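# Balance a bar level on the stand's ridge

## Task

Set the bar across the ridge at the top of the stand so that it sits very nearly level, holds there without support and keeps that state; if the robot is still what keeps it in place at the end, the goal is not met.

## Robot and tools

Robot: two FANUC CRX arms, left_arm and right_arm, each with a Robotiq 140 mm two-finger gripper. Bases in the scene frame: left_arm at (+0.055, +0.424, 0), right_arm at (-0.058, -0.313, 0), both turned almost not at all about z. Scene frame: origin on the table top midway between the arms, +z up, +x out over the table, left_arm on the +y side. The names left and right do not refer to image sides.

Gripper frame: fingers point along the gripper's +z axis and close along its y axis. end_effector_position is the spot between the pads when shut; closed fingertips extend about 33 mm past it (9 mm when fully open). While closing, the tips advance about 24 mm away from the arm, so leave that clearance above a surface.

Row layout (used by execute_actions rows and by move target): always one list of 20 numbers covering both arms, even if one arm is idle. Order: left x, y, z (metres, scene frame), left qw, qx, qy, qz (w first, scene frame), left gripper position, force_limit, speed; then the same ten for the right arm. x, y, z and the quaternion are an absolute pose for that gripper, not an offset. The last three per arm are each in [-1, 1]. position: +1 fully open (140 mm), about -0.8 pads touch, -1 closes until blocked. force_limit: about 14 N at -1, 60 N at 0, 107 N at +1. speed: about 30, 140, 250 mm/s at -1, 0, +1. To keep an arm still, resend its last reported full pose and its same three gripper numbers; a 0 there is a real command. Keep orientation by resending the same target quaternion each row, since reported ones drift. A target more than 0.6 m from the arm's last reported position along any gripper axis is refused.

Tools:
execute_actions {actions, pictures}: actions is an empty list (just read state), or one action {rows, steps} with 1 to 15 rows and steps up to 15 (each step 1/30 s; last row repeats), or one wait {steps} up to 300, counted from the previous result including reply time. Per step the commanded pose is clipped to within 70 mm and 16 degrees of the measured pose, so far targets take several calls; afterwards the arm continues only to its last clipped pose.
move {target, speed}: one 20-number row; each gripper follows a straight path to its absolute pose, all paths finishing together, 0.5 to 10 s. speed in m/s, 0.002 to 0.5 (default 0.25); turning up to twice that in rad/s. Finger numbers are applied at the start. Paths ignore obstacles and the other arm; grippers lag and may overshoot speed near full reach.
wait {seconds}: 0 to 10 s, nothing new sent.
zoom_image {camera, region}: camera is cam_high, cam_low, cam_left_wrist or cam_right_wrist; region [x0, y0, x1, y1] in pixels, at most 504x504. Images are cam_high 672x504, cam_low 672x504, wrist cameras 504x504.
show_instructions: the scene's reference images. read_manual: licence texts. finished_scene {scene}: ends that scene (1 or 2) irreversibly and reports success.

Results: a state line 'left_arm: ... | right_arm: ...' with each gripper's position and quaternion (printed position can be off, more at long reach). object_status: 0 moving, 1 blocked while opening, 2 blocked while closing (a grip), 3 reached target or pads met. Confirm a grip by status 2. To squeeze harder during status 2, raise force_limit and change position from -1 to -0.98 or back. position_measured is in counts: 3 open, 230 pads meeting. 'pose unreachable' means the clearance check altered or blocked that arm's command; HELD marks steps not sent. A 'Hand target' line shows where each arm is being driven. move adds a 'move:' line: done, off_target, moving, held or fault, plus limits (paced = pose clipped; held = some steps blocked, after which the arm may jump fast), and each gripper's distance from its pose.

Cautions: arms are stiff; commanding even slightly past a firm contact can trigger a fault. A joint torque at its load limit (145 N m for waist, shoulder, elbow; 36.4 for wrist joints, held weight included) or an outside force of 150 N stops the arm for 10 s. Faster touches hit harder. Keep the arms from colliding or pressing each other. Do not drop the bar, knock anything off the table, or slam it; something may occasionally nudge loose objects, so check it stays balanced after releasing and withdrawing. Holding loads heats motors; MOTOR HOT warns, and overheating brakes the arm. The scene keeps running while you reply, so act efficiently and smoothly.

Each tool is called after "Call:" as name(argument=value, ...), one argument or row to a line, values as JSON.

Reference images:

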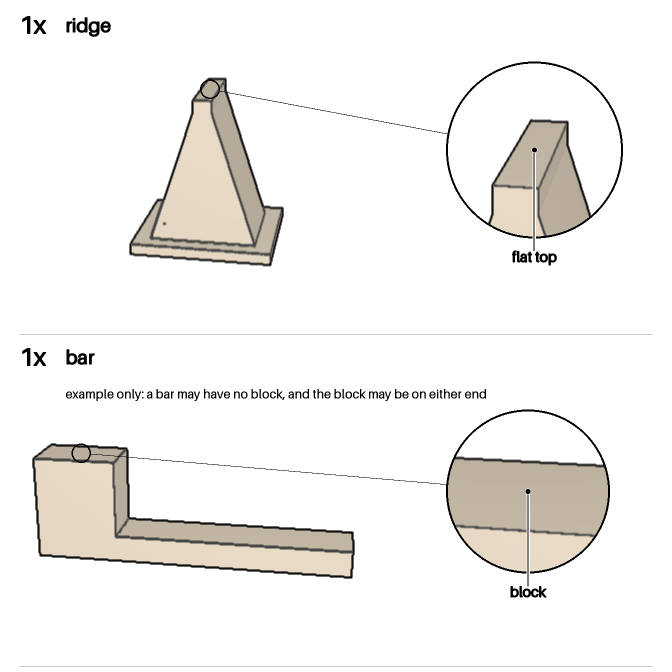

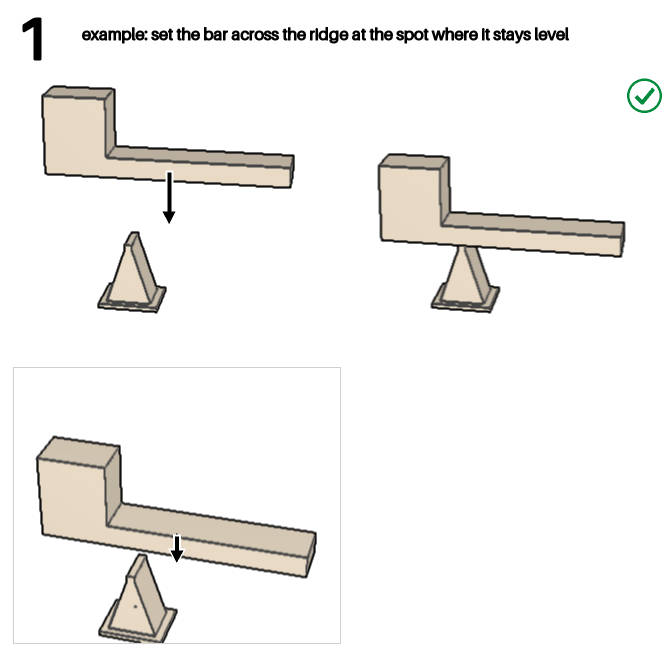

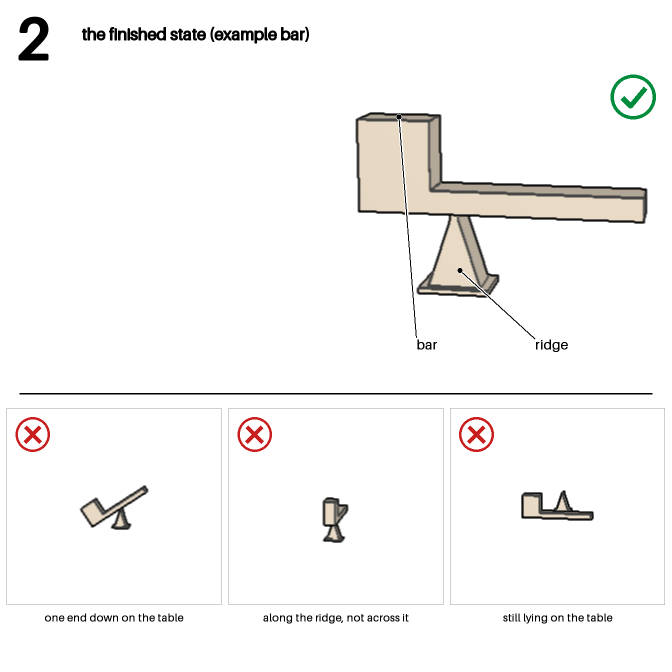

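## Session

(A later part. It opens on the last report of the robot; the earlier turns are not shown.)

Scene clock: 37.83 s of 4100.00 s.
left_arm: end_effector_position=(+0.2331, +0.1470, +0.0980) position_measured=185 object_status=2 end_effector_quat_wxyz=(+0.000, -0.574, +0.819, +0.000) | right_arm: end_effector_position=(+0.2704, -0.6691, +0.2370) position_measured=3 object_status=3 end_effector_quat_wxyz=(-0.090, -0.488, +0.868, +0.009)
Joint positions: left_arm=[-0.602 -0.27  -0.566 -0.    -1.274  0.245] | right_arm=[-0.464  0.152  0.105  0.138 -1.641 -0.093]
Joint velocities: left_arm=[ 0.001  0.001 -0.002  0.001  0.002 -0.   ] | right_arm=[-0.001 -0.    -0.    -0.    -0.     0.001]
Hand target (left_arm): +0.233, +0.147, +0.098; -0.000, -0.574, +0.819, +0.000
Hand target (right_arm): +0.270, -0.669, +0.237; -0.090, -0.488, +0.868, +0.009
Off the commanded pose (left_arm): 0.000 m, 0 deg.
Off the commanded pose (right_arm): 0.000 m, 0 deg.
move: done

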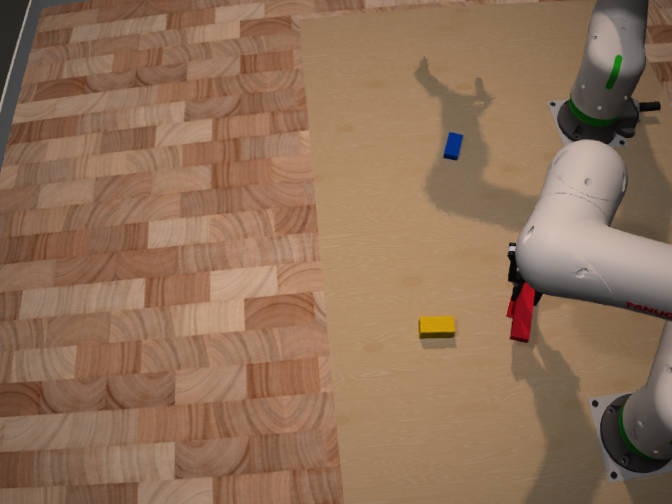

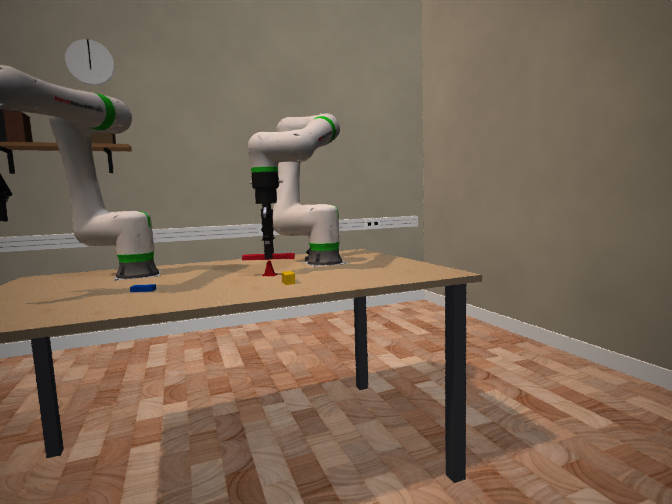

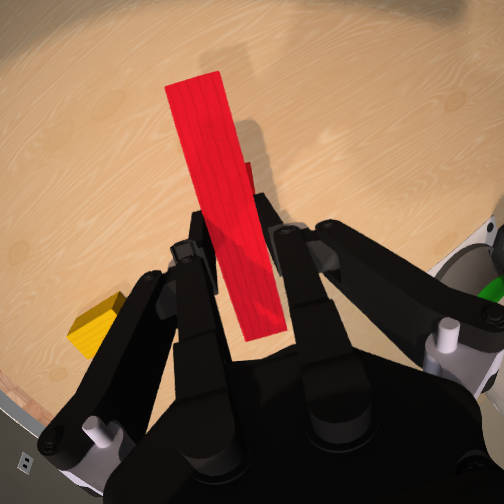

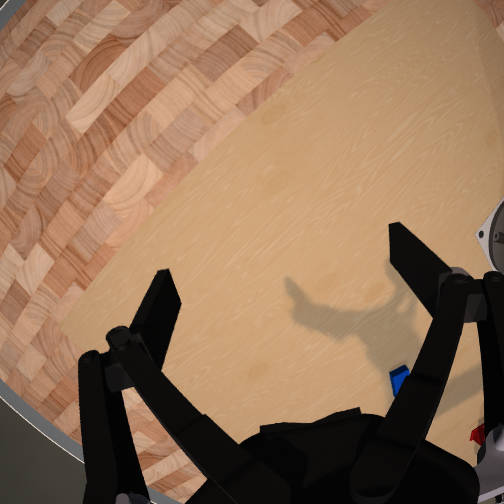

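Call:
move(
  target=[0.2333,0.148,0.0945,0,0.574,-0.819,0,-1,0,0,0.2704,-0.6691,0.237,-0.09,-0.488,0.868,0.009,1,0,0],
  speed=0.01,
)

Call:
zoom_image(
  camera="cam_low",
  region=[230, 235, 310, 285],
)

Scene clock: 41.67 s of 4100.00 s.
left_arm: end_effector_position=(+0.2333, +0.1480, +0.0945) position_measured=185 object_status=2 end_effector_quat_wxyz=(+0.000, -0.574, +0.819, -0.000) | right_arm: end_effector_position=(+0.2704, -0.6691, +0.2370) position_measured=3 object_status=3 end_effector_quat_wxyz=(-0.090, -0.488, +0.868, +0.009)
Joint positions: left_arm=[-0.598 -0.269 -0.574 -0.    -1.266  0.242] | right_arm=[-0.464  0.152  0.105  0.138 -1.641 -0.093]
Joint velocities: left_arm=[ 0.     0.    -0.001 -0.001  0.001 -0.001] | right_arm=[-0.001  0.001 -0.     0.    -0.001  0.001]
Hand target (left_arm): +0.233, +0.148, +0.094; -0.000, -0.574, +0.819, +0.000
Hand target (right_arm): +0.270, -0.669, +0.237; -0.090, -0.488, +0.868, +0.009
Off the commanded pose (left_arm): 0.000 m, 0 deg.
Off the commanded pose (right_arm): 0.000 m, 0 deg.
After step 90, 0.13 s passed at rest.
move: done

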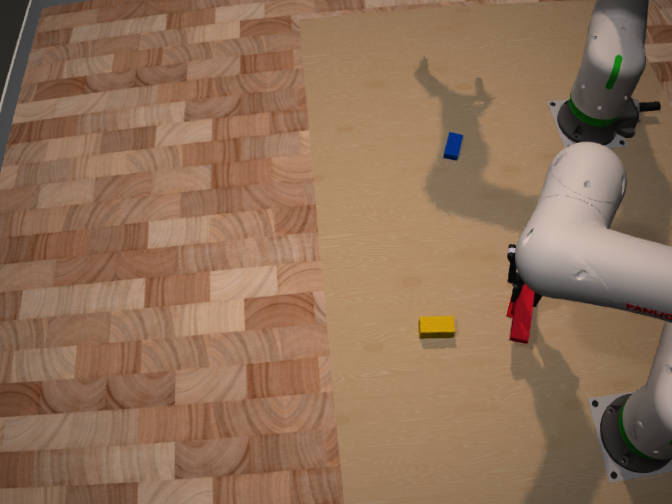

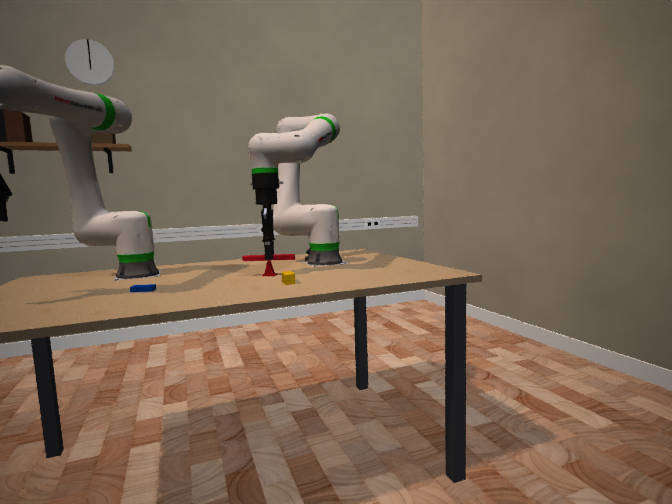

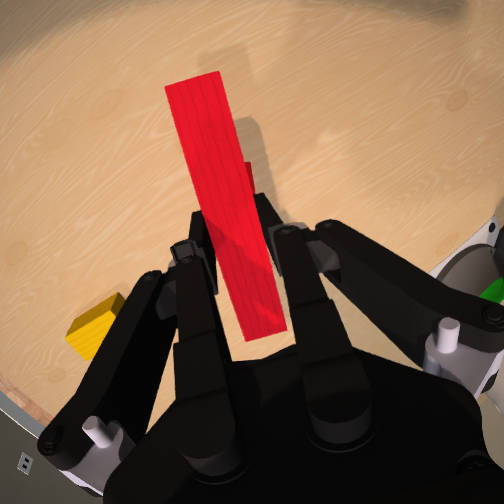

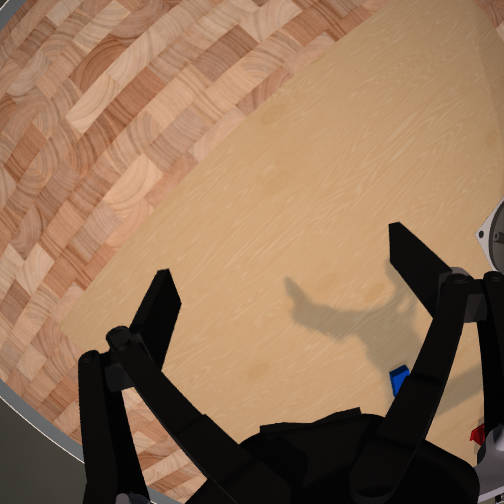

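Region (230, 235, 310, 285) of cam_low's 672x504 image, scaled by 6.300, with more detail than that image has; it fills the top 315 rows of this view, and the rest is white.

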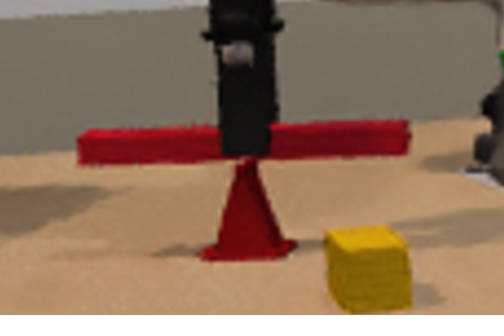

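Call:
move(
  target=[0.2333,0.148,0.0928,0,0.574,-0.819,0,-1,0,0,0.2704,-0.6691,0.237,-0.09,-0.488,0.868,0.009,1,0,0],
  speed=0.005,
)

Call:
move(
  target=[0.2333,0.148,0.0928,0,0.574,-0.819,0,-0.2,0,-1,0.2704,-0.6691,0.237,-0.09,-0.488,0.868,0.009,1,0,0],
)

Call:
zoom_image(
  camera="cam_low",
  region=[230, 235, 310, 285],
)

Scene clock: 50.87 s of 4100.00 s.
left_arm: end_effector_position=(+0.2333, +0.1480, +0.0928) position_measured=185 object_status=2 end_effector_quat_wxyz=(-0.000, -0.574, +0.819, -0.000) | right_arm: end_effector_position=(+0.2704, -0.6691, +0.2370) position_measured=3 object_status=3 end_effector_quat_wxyz=(-0.090, -0.488, +0.868, +0.009)
Joint positions: left_arm=[-0.598 -0.268 -0.577  0.    -1.261  0.242] | right_arm=[-0.464  0.152  0.105  0.138 -1.641 -0.093]
Joint velocities: left_arm=[-0.     0.001 -0.    -0.     0.001 -0.   ] | right_arm=[ 0.001  0.    -0.     0.     0.001  0.001]
Hand target (left_arm): +0.233, +0.148, +0.093; -0.000, -0.574, +0.819, -0.000
Hand target (right_arm): +0.270, -0.669, +0.237; -0.090, -0.488, +0.868, +0.009
Off the commanded pose (left_arm): 0.000 m, 0 deg.
Off the commanded pose (right_arm): 0.000 m, 0 deg.
After step 90, 5.50 s passed at rest.
move: done

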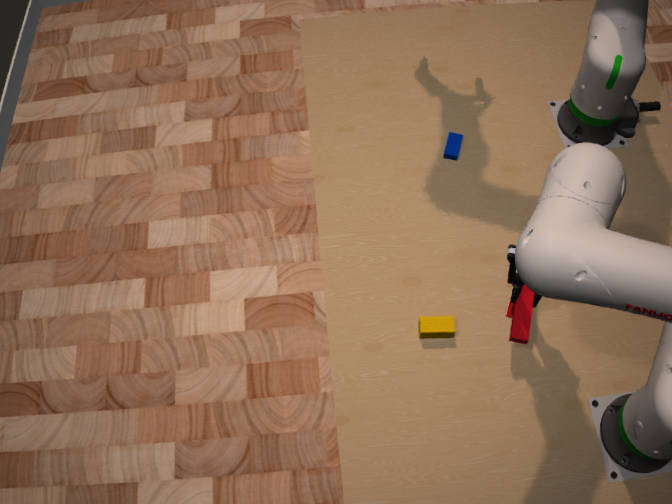

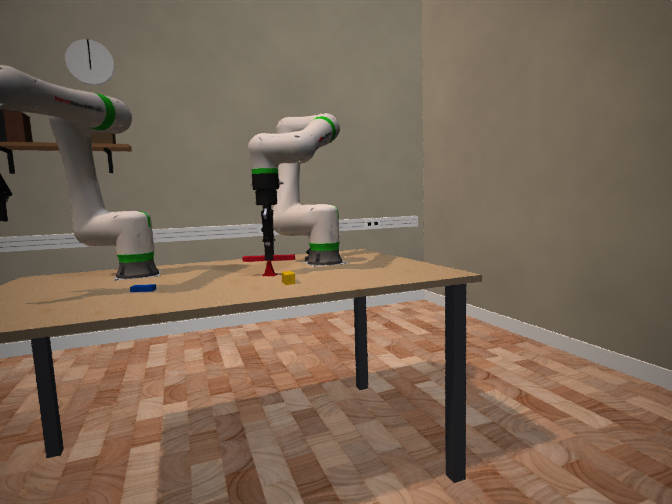

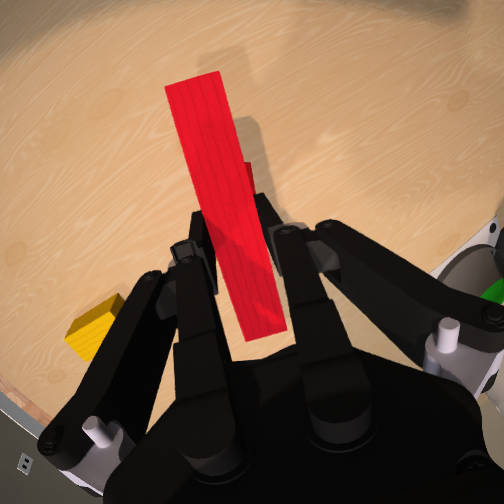

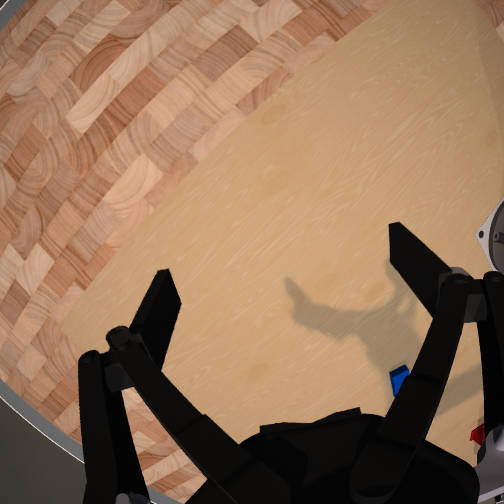

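Scene clock: 51.73 s of 4100.00 s.
left_arm: end_effector_position=(+0.2333, +0.1480, +0.0928) position_measured=154 object_status=3 end_effector_quat_wxyz=(-0.000, -0.574, +0.819, +0.000) | right_arm: end_effector_position=(+0.2704, -0.6691, +0.2370) position_measured=3 object_status=3 end_effector_quat_wxyz=(-0.090, -0.488, +0.868, +0.009)
Joint positions: left_arm=[-0.598 -0.268 -0.578  0.    -1.261  0.242] | right_arm=[-0.464  0.152  0.105  0.138 -1.641 -0.093]
Joint velocities: left_arm=[-0.     0.001 -0.     0.001 -0.    -0.002] | right_arm=[-0.001 -0.001 -0.     0.    -0.001 -0.   ]
Hand target (left_arm): +0.233, +0.148, +0.093; -0.000, -0.574, +0.819, -0.000
Hand target (right_arm): +0.270, -0.669, +0.237; -0.090, -0.488, +0.868, +0.009
Off the commanded pose (left_arm): 0.000 m, 0 deg.
Off the commanded pose (right_arm): 0.000 m, 0 deg.
move: done

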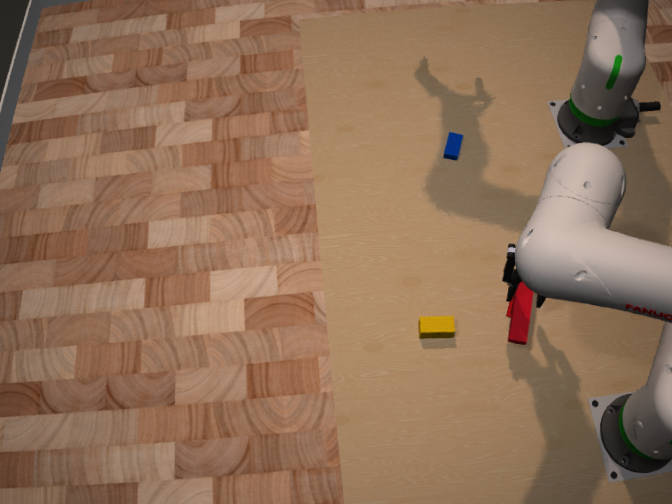

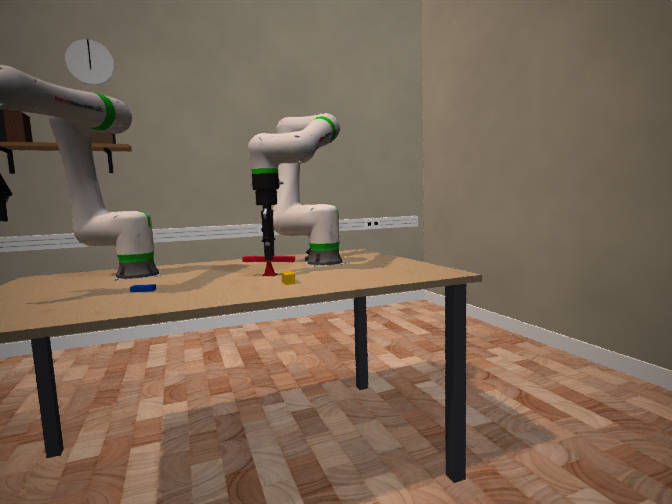

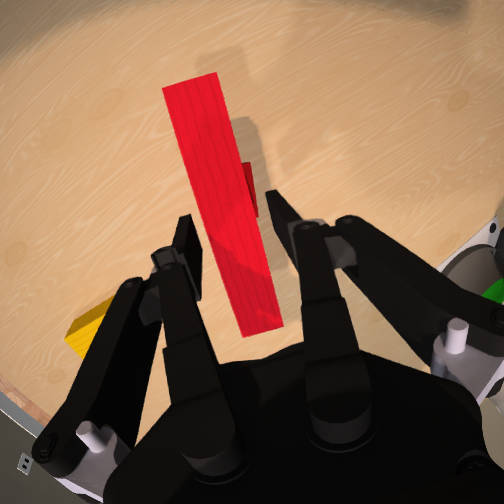

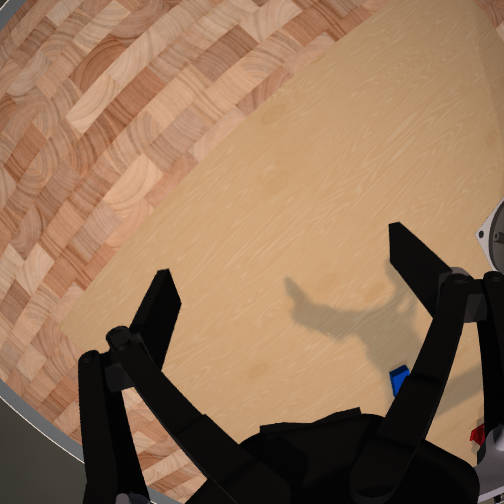

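Region (230, 235, 310, 285) of cam_low's 672x504 image, scaled by 6.300, with more detail than that image has; it fills the top 315 rows of this view, and the rest is white.

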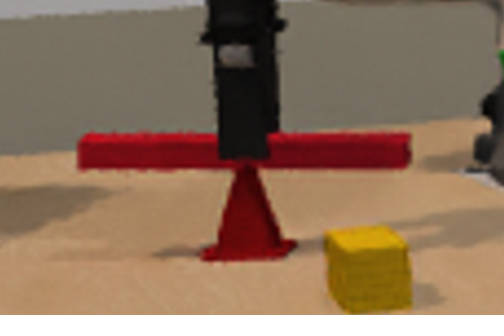

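It rotated slightly; checking whether it is rocking or tipping.

Call:
wait(
  seconds=1,
)

Call:
zoom_image(
  camera="cam_low",
  region=[230, 235, 310, 285],
)

Scene clock: 54.30 s of 4100.00 s.
left_arm: end_effector_position=(+0.2333, +0.1480, +0.0928) position_measured=154 object_status=3 end_effector_quat_wxyz=(-0.000, -0.574, +0.819, +0.000) | right_arm: end_effector_position=(+0.2704, -0.6691, +0.2370) position_measured=3 object_status=3 end_effector_quat_wxyz=(-0.090, -0.488, +0.868, +0.009)
Joint positions: left_arm=[-0.598 -0.268 -0.578  0.    -1.261  0.242] | right_arm=[-0.464  0.152  0.105  0.138 -1.641 -0.093]
Joint velocities: left_arm=[0.    0.    0.    0.    0.001 0.001] | right_arm=[-0.002 -0.     0.    -0.    -0.    -0.001]
Hand target (left_arm): +0.233, +0.148, +0.093; -0.000, -0.574, +0.819, -0.000
Hand target (right_arm): +0.270, -0.669, +0.237; -0.090, -0.488, +0.868, +0.009
Off the commanded pose (left_arm): 0.000 m, 0 deg.
Off the commanded pose (right_arm): 0.000 m, 0 deg.
Steps of this call (steps 1 to 77: nothing new was sent). Readings (end_effector_position | what the end effector reports):
1: left_arm (+0.2333, +0.1480, +0.0928) | right_arm (+0.2704, -0.6691, +0.2370) | left_arm position_measured=154 object_status=3 | right_arm position_measured=3 object_status=3
2: left_arm (+0.2333, +0.1480, +0.0928) | right_arm (+0.2704, -0.6691, +0.2370) | left_arm position_measured=154 object_status=3 | right_arm position_measured=3 object_status=3
4: left_arm (+0.2333, +0.1480, +0.0928) | right_arm (+0.2704, -0.6691, +0.2370) | left_arm position_measured=154 object_status=3 | right_arm position_measured=3 object_status=3
8: left_arm (+0.2333, +0.1480, +0.0928) | right_arm (+0.2704, -0.6691, +0.2370) | left_arm position_measured=154 object_status=3 | right_arm position_measured=3 object_status=3
77: the state above

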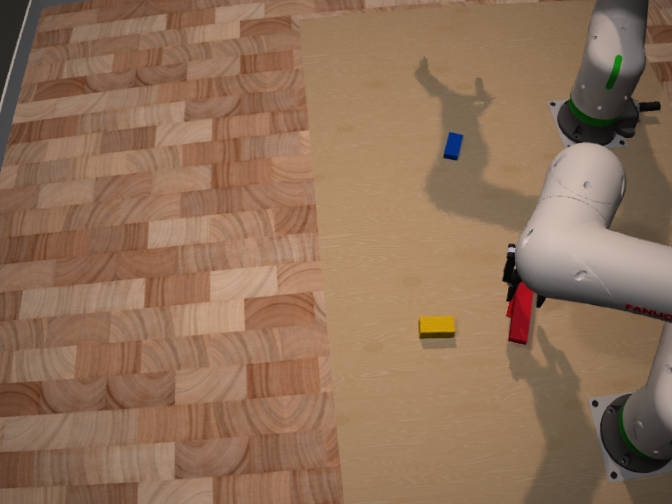

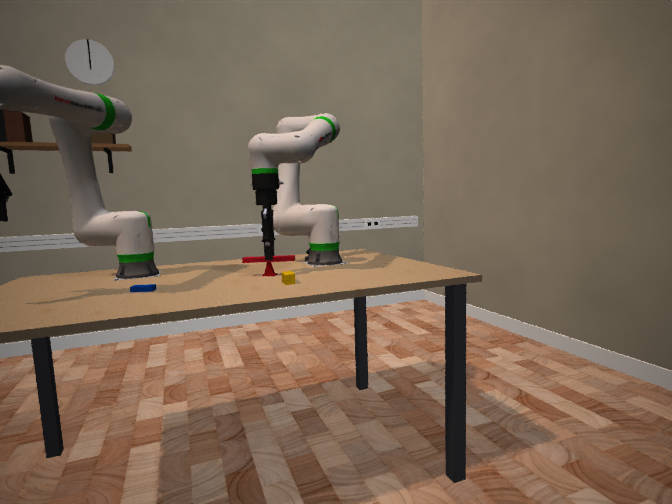

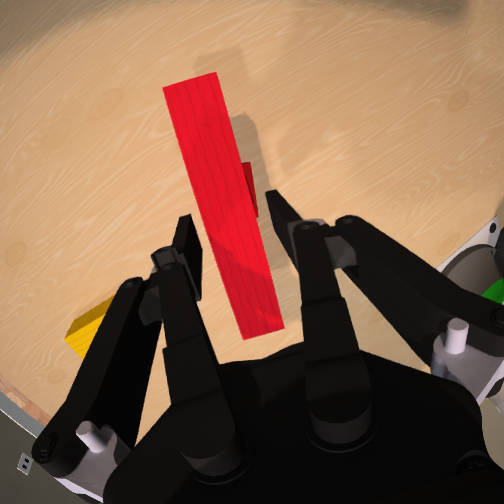

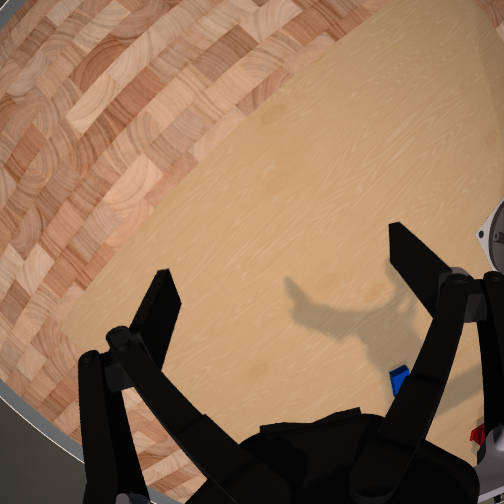

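Region (230, 235, 310, 285) of cam_low's 672x504 image, scaled by 6.300, with more detail than that image has; it fills the top 315 rows of this view, and the rest is white.

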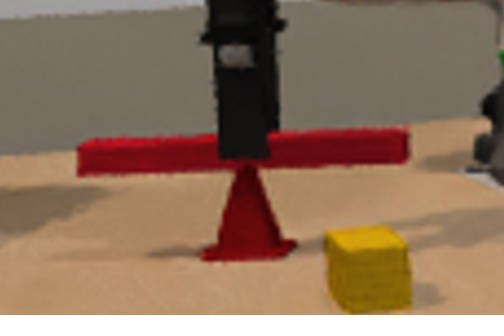

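Call:
move(
  target=[0.2333,0.148,0.16,0,0.574,-0.819,0,-0.2,0,-1,0.2704,-0.6691,0.237,-0.09,-0.488,0.868,0.009,1,0,0],
  speed=0.15,
)

Call:
wait(
  seconds=3,
)

Call:
zoom_image(
  camera="cam_low",
  region=[230, 235, 310, 285],
)

Scene clock: 58.27 s of 4100.00 s.
left_arm: end_effector_position=(+0.2331, +0.1480, +0.1600) position_measured=154 object_status=3 end_effector_quat_wxyz=(-0.000, -0.574, +0.819, -0.000) | right_arm: end_effector_position=(+0.2704, -0.6691, +0.2370) position_measured=3 object_status=3 end_effector_quat_wxyz=(-0.090, -0.488, +0.868, +0.009)
Joint positions: left_arm=[-0.598 -0.31  -0.448  0.    -1.433  0.242] | right_arm=[-0.464  0.152  0.105  0.138 -1.641 -0.093]
Joint velocities: left_arm=[ 0.001 -0.002  0.001  0.    -0.002 -0.001] | right_arm=[ 0.002 -0.001  0.    -0.     0.001  0.   ]
Hand target (left_arm): +0.233, +0.148, +0.160; +0.000, -0.574, +0.819, +0.000
Hand target (right_arm): +0.270, -0.669, +0.237; -0.090, -0.488, +0.868, +0.009
Off the commanded pose (left_arm): 0.000 m, 0 deg.
Off the commanded pose (right_arm): 0.000 m, 0 deg.
After step 90, 0.10 s passed at rest.
move: done

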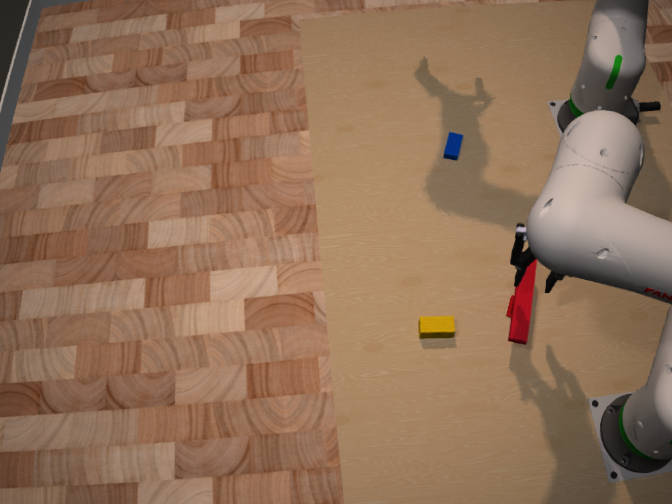

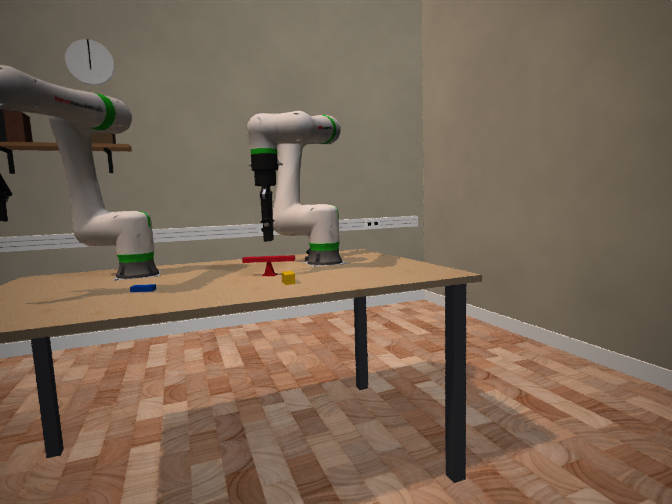

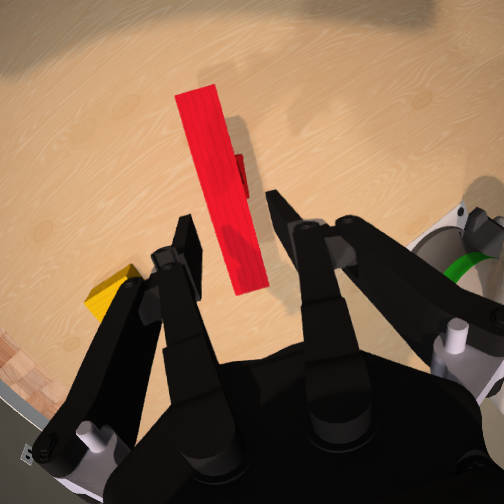

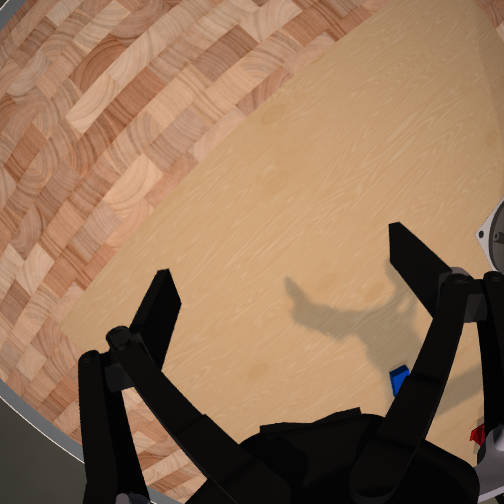

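Scene clock: 61.27 s of 4100.00 s.
left_arm: end_effector_position=(+0.2331, +0.1481, +0.1600) position_measured=154 object_status=3 end_effector_quat_wxyz=(+0.000, -0.574, +0.819, +0.000) | right_arm: end_effector_position=(+0.2704, -0.6691, +0.2370) position_measured=3 object_status=3 end_effector_quat_wxyz=(-0.090, -0.488, +0.868, +0.009)
Joint positions: left_arm=[-0.598 -0.31  -0.447 -0.    -1.433  0.242] | right_arm=[-0.464  0.152  0.105  0.138 -1.641 -0.093]
Joint velocities: left_arm=[ 0.    -0.    -0.    -0.001  0.     0.   ] | right_arm=[-0.    -0.001 -0.    -0.    -0.001  0.001]
Hand target (left_arm): +0.233, +0.148, +0.160; +0.000, -0.574, +0.819, +0.000
Hand target (right_arm): +0.270, -0.669, +0.237; -0.090, -0.488, +0.868, +0.009
Off the commanded pose (left_arm): 0.000 m, 0 deg.
Off the commanded pose (right_arm): 0.000 m, 0 deg.
Steps of this call (steps 1 to 90: nothing new was sent). Readings (end_effector_position | what the end effector reports):
1: left_arm (+0.2331, +0.1480, +0.1600) | right_arm (+0.2704, -0.6691, +0.2370) | left_arm position_measured=154 object_status=3 | right_arm position_measured=3 object_status=3
2: left_arm (+0.2331, +0.1480, +0.1600) | right_arm (+0.2704, -0.6691, +0.2370) | left_arm position_measured=154 object_status=3 | right_arm position_measured=3 object_status=3
4: left_arm (+0.2331, +0.1480, +0.1600) | right_arm (+0.2704, -0.6691, +0.2370) | left_arm position_measured=154 object_status=3 | right_arm position_measured=3 object_status=3
8: left_arm (+0.2331, +0.1481, +0.1600) | right_arm (+0.2704, -0.6691, +0.2370) | left_arm position_measured=154 object_status=3 | right_arm position_measured=3 object_status=3
90: the state above

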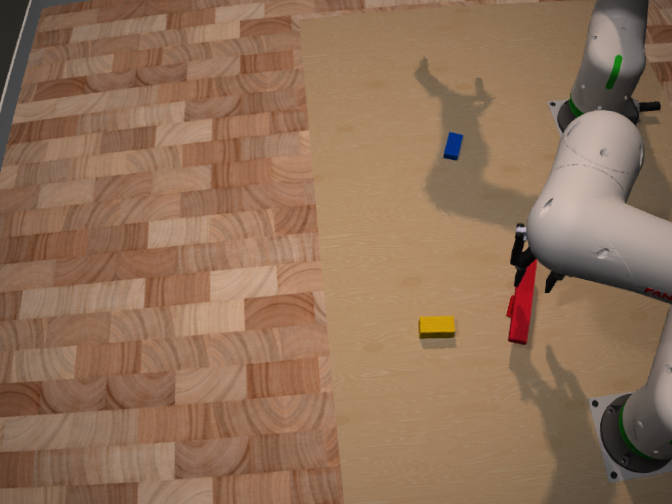

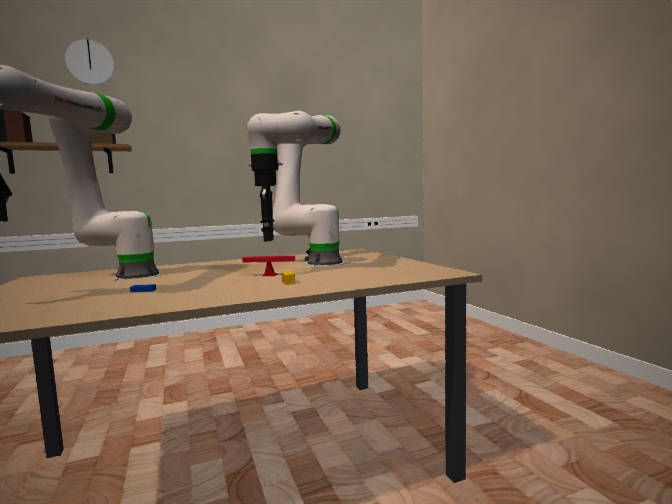

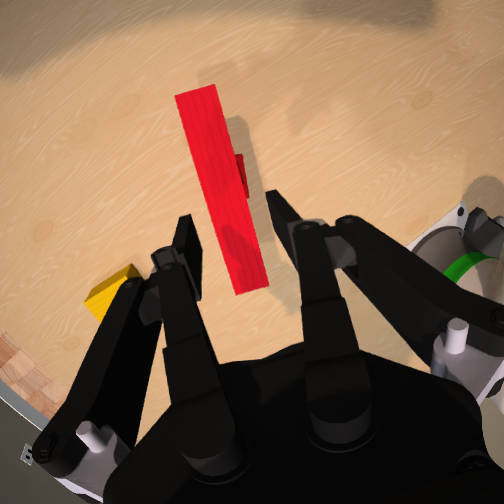

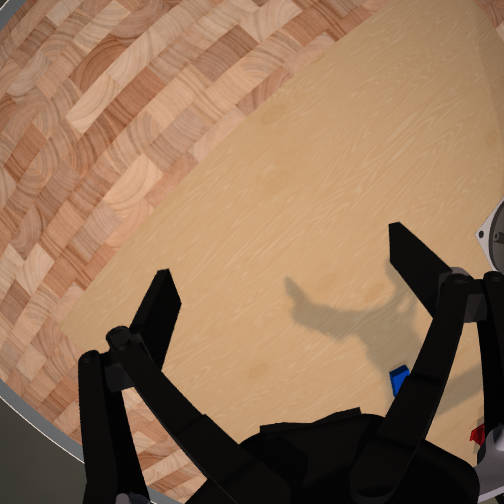

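Region (230, 235, 310, 285) of cam_low's 672x504 image, scaled by 6.300, with more detail than that image has; it fills the top 315 rows of this view, and the rest is white.

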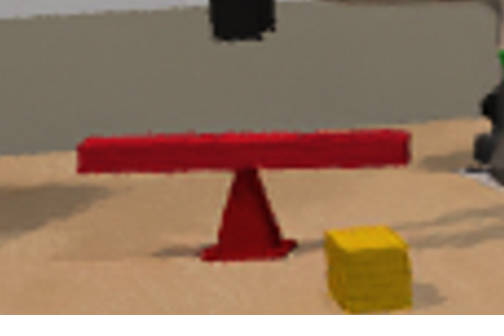

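Rocking is decaying; letting it settle.

Call:
wait(
  seconds=6,
)

Call:
zoom_image(
  camera="cam_low",
  region=[230, 235, 310, 285],
)

Scene clock: 68.37 s of 4100.00 s.
left_arm: end_effector_position=(+0.2331, +0.1481, +0.1600) position_measured=154 object_status=3 end_effector_quat_wxyz=(+0.000, -0.574, +0.819, +0.000) | right_arm: end_effector_position=(+0.2704, -0.6691, +0.2370) position_measured=3 object_status=3 end_effector_quat_wxyz=(-0.090, -0.488, +0.868, +0.009)
Joint positions: left_arm=[-0.598 -0.31  -0.447 -0.    -1.433  0.242] | right_arm=[-0.464  0.152  0.105  0.138 -1.641 -0.093]
Joint velocities: left_arm=[-0.     0.002  0.     0.001  0.     0.001] | right_arm=[-0.001  0.    -0.    -0.    -0.     0.001]
Hand target (left_arm): +0.233, +0.148, +0.160; +0.000, -0.574, +0.819, +0.000
Hand target (right_arm): +0.270, -0.669, +0.237; -0.090, -0.488, +0.868, +0.009
Off the commanded pose (left_arm): 0.000 m, 0 deg.
Off the commanded pose (right_arm): 0.000 m, 0 deg.
Steps of this call (steps 1 to 90: nothing new was sent; then 4.10 s passed at rest). Readings (end_effector_position | what the end effector reports):
1: left_arm (+0.2331, +0.1481, +0.1600) | right_arm (+0.2704, -0.6691, +0.2370) | left_arm position_measured=154 object_status=3 | right_arm position_measured=3 object_status=3
2: left_arm (+0.2331, +0.1481, +0.1600) | right_arm (+0.2704, -0.6691, +0.2370) | left_arm position_measured=154 object_status=3 | right_arm position_measured=3 object_status=3
4: left_arm (+0.2331, +0.1481, +0.1600) | right_arm (+0.2704, -0.6691, +0.2370) | left_arm position_measured=154 object_status=3 | right_arm position_measured=3 object_status=3
8: left_arm (+0.2331, +0.1481, +0.1600) | right_arm (+0.2704, -0.6691, +0.2370) | left_arm position_measured=154 object_status=3 | right_arm position_measured=3 object_status=3
90: the state above

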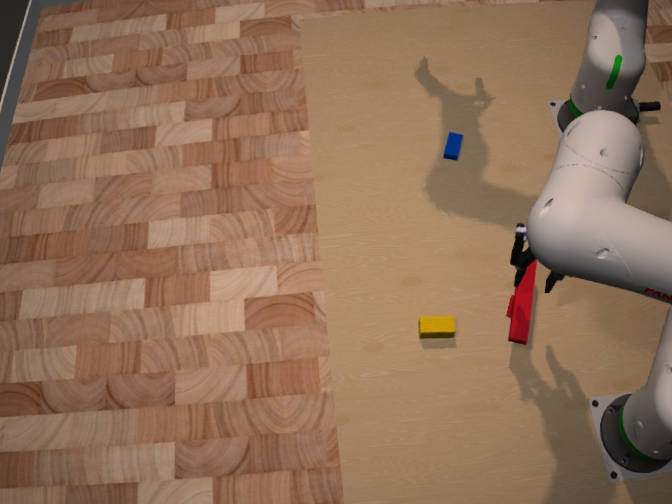

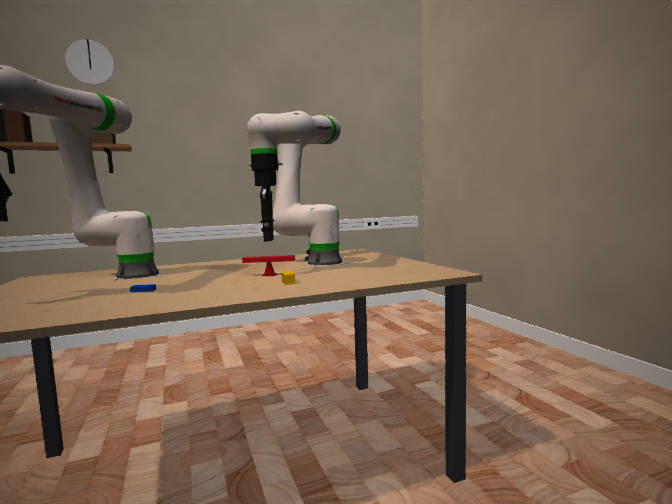

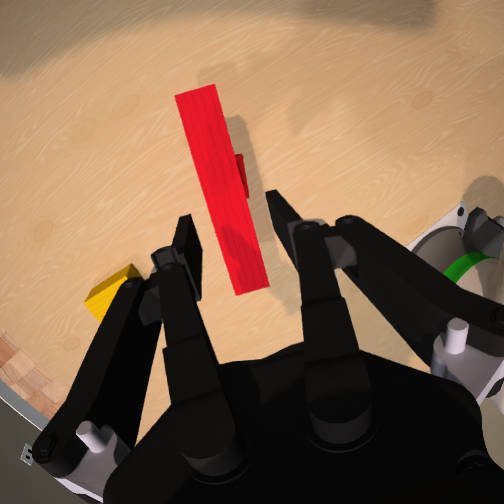

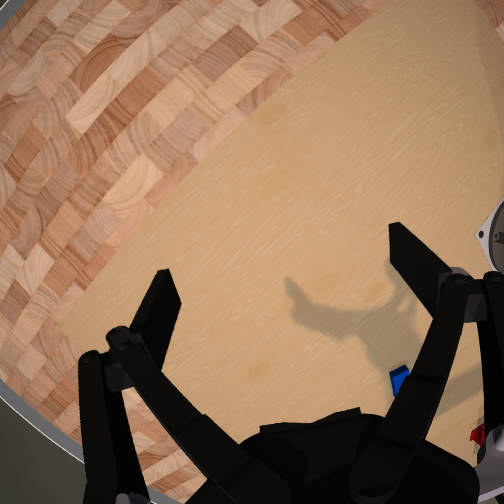

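Region (230, 235, 310, 285) of cam_low's 672x504 image, scaled by 6.300, with more detail than that image has; it fills the top 315 rows of this view, and the rest is white.

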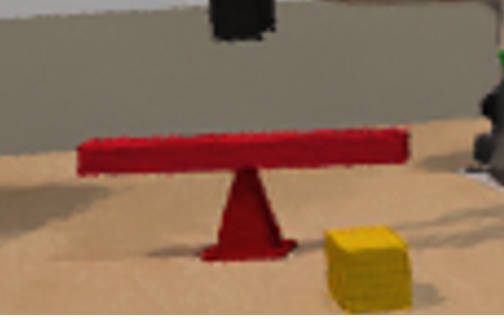

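Call:
wait(
  seconds=8,
)

Call:
zoom_image(
  camera="cam_low",
  region=[230, 235, 310, 285],
)

Call:
finished_scene(
  scene=1,
)

Scene clock: 78.10 s of 4100.00 s.
left_arm: end_effector_position=(+0.2331, +0.1481, +0.1600) position_measured=154 object_status=3 end_effector_quat_wxyz=(+0.000, -0.574, +0.819, +0.000) | right_arm: end_effector_position=(+0.2704, -0.6691, +0.2370) position_measured=3 object_status=3 end_effector_quat_wxyz=(-0.090, -0.488, +0.868, +0.009)
Joint positions: left_arm=[-0.598 -0.31  -0.447 -0.    -1.433  0.242] | right_arm=[-0.464  0.152  0.105  0.138 -1.641 -0.093]
Joint velocities: left_arm=[-0.    -0.001  0.    -0.001 -0.    -0.   ] | right_arm=[ 0.     0.001  0.    -0.    -0.001 -0.   ]
Hand target (left_arm): +0.233, +0.148, +0.160; +0.000, -0.574, +0.819, +0.000
Hand target (right_arm): +0.270, -0.669, +0.237; -0.090, -0.488, +0.868, +0.009
Off the commanded pose (left_arm): 0.000 m, 0 deg.
Off the commanded pose (right_arm): 0.000 m, 0 deg.
Steps of this call (steps 1 to 90: nothing new was sent; then 6.73 s passed at rest). Readings (end_effector_position | what the end effector reports):
1: left_arm (+0.2331, +0.1481, +0.1600) | right_arm (+0.2704, -0.6691, +0.2370) | left_arm position_measured=154 object_status=3 | right_arm position_measured=3 object_status=3
2: left_arm (+0.2331, +0.1481, +0.1600) | right_arm (+0.2704, -0.6691, +0.2370) | left_arm position_measured=154 object_status=3 | right_arm position_measured=3 object_status=3
4: left_arm (+0.2331, +0.1481, +0.1600) | right_arm (+0.2704, -0.6691, +0.2370) | left_arm position_measured=154 object_status=3 | right_arm position_measured=3 object_status=3
8: left_arm (+0.2331, +0.1481, +0.1600) | right_arm (+0.2704, -0.6691, +0.2370) | left_arm position_measured=154 object_status=3 | right_arm position_measured=3 object_status=3
90: the state above

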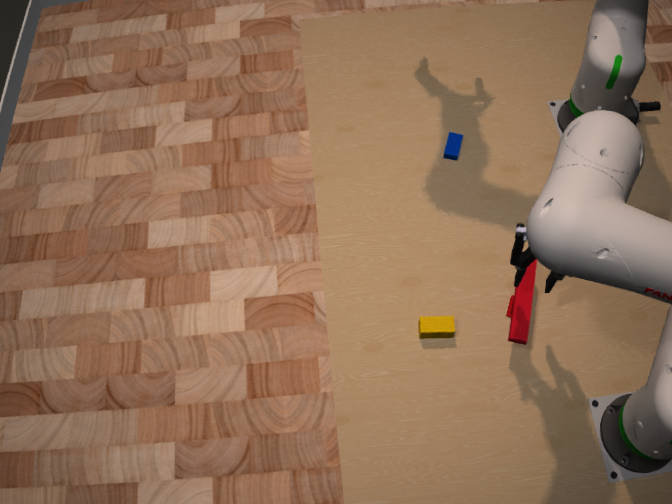

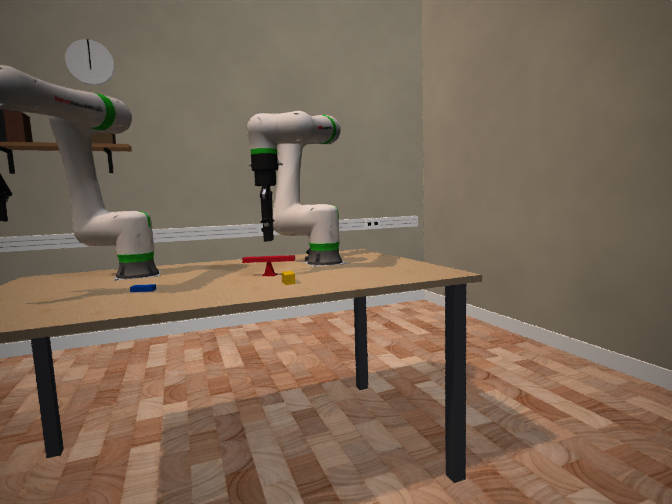

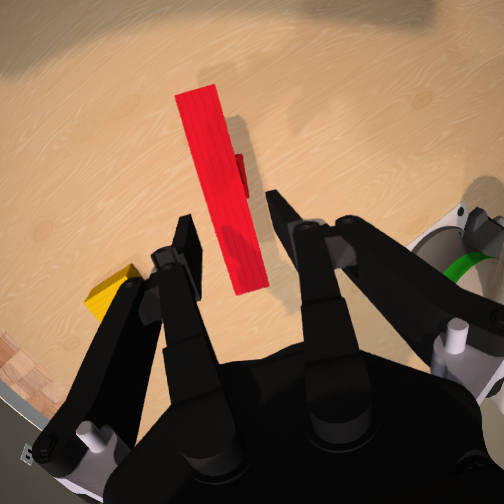

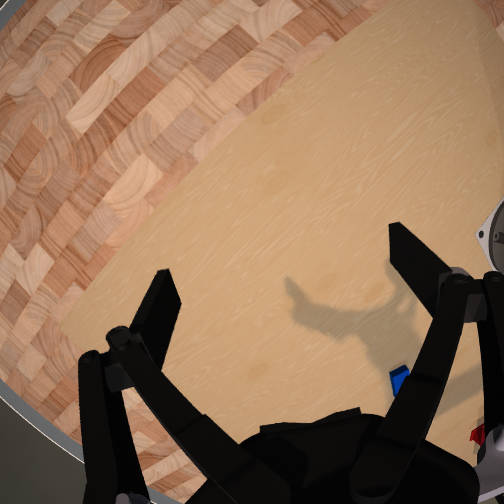

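Region (230, 235, 310, 285) of cam_low's 672x504 image, scaled by 6.300, with more detail than that image has; it fills the top 315 rows of this view, and the rest is white.

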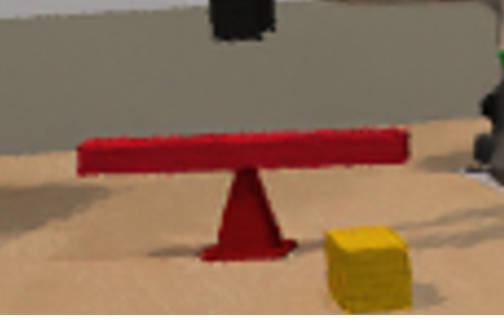

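The scene is finished: the task was done.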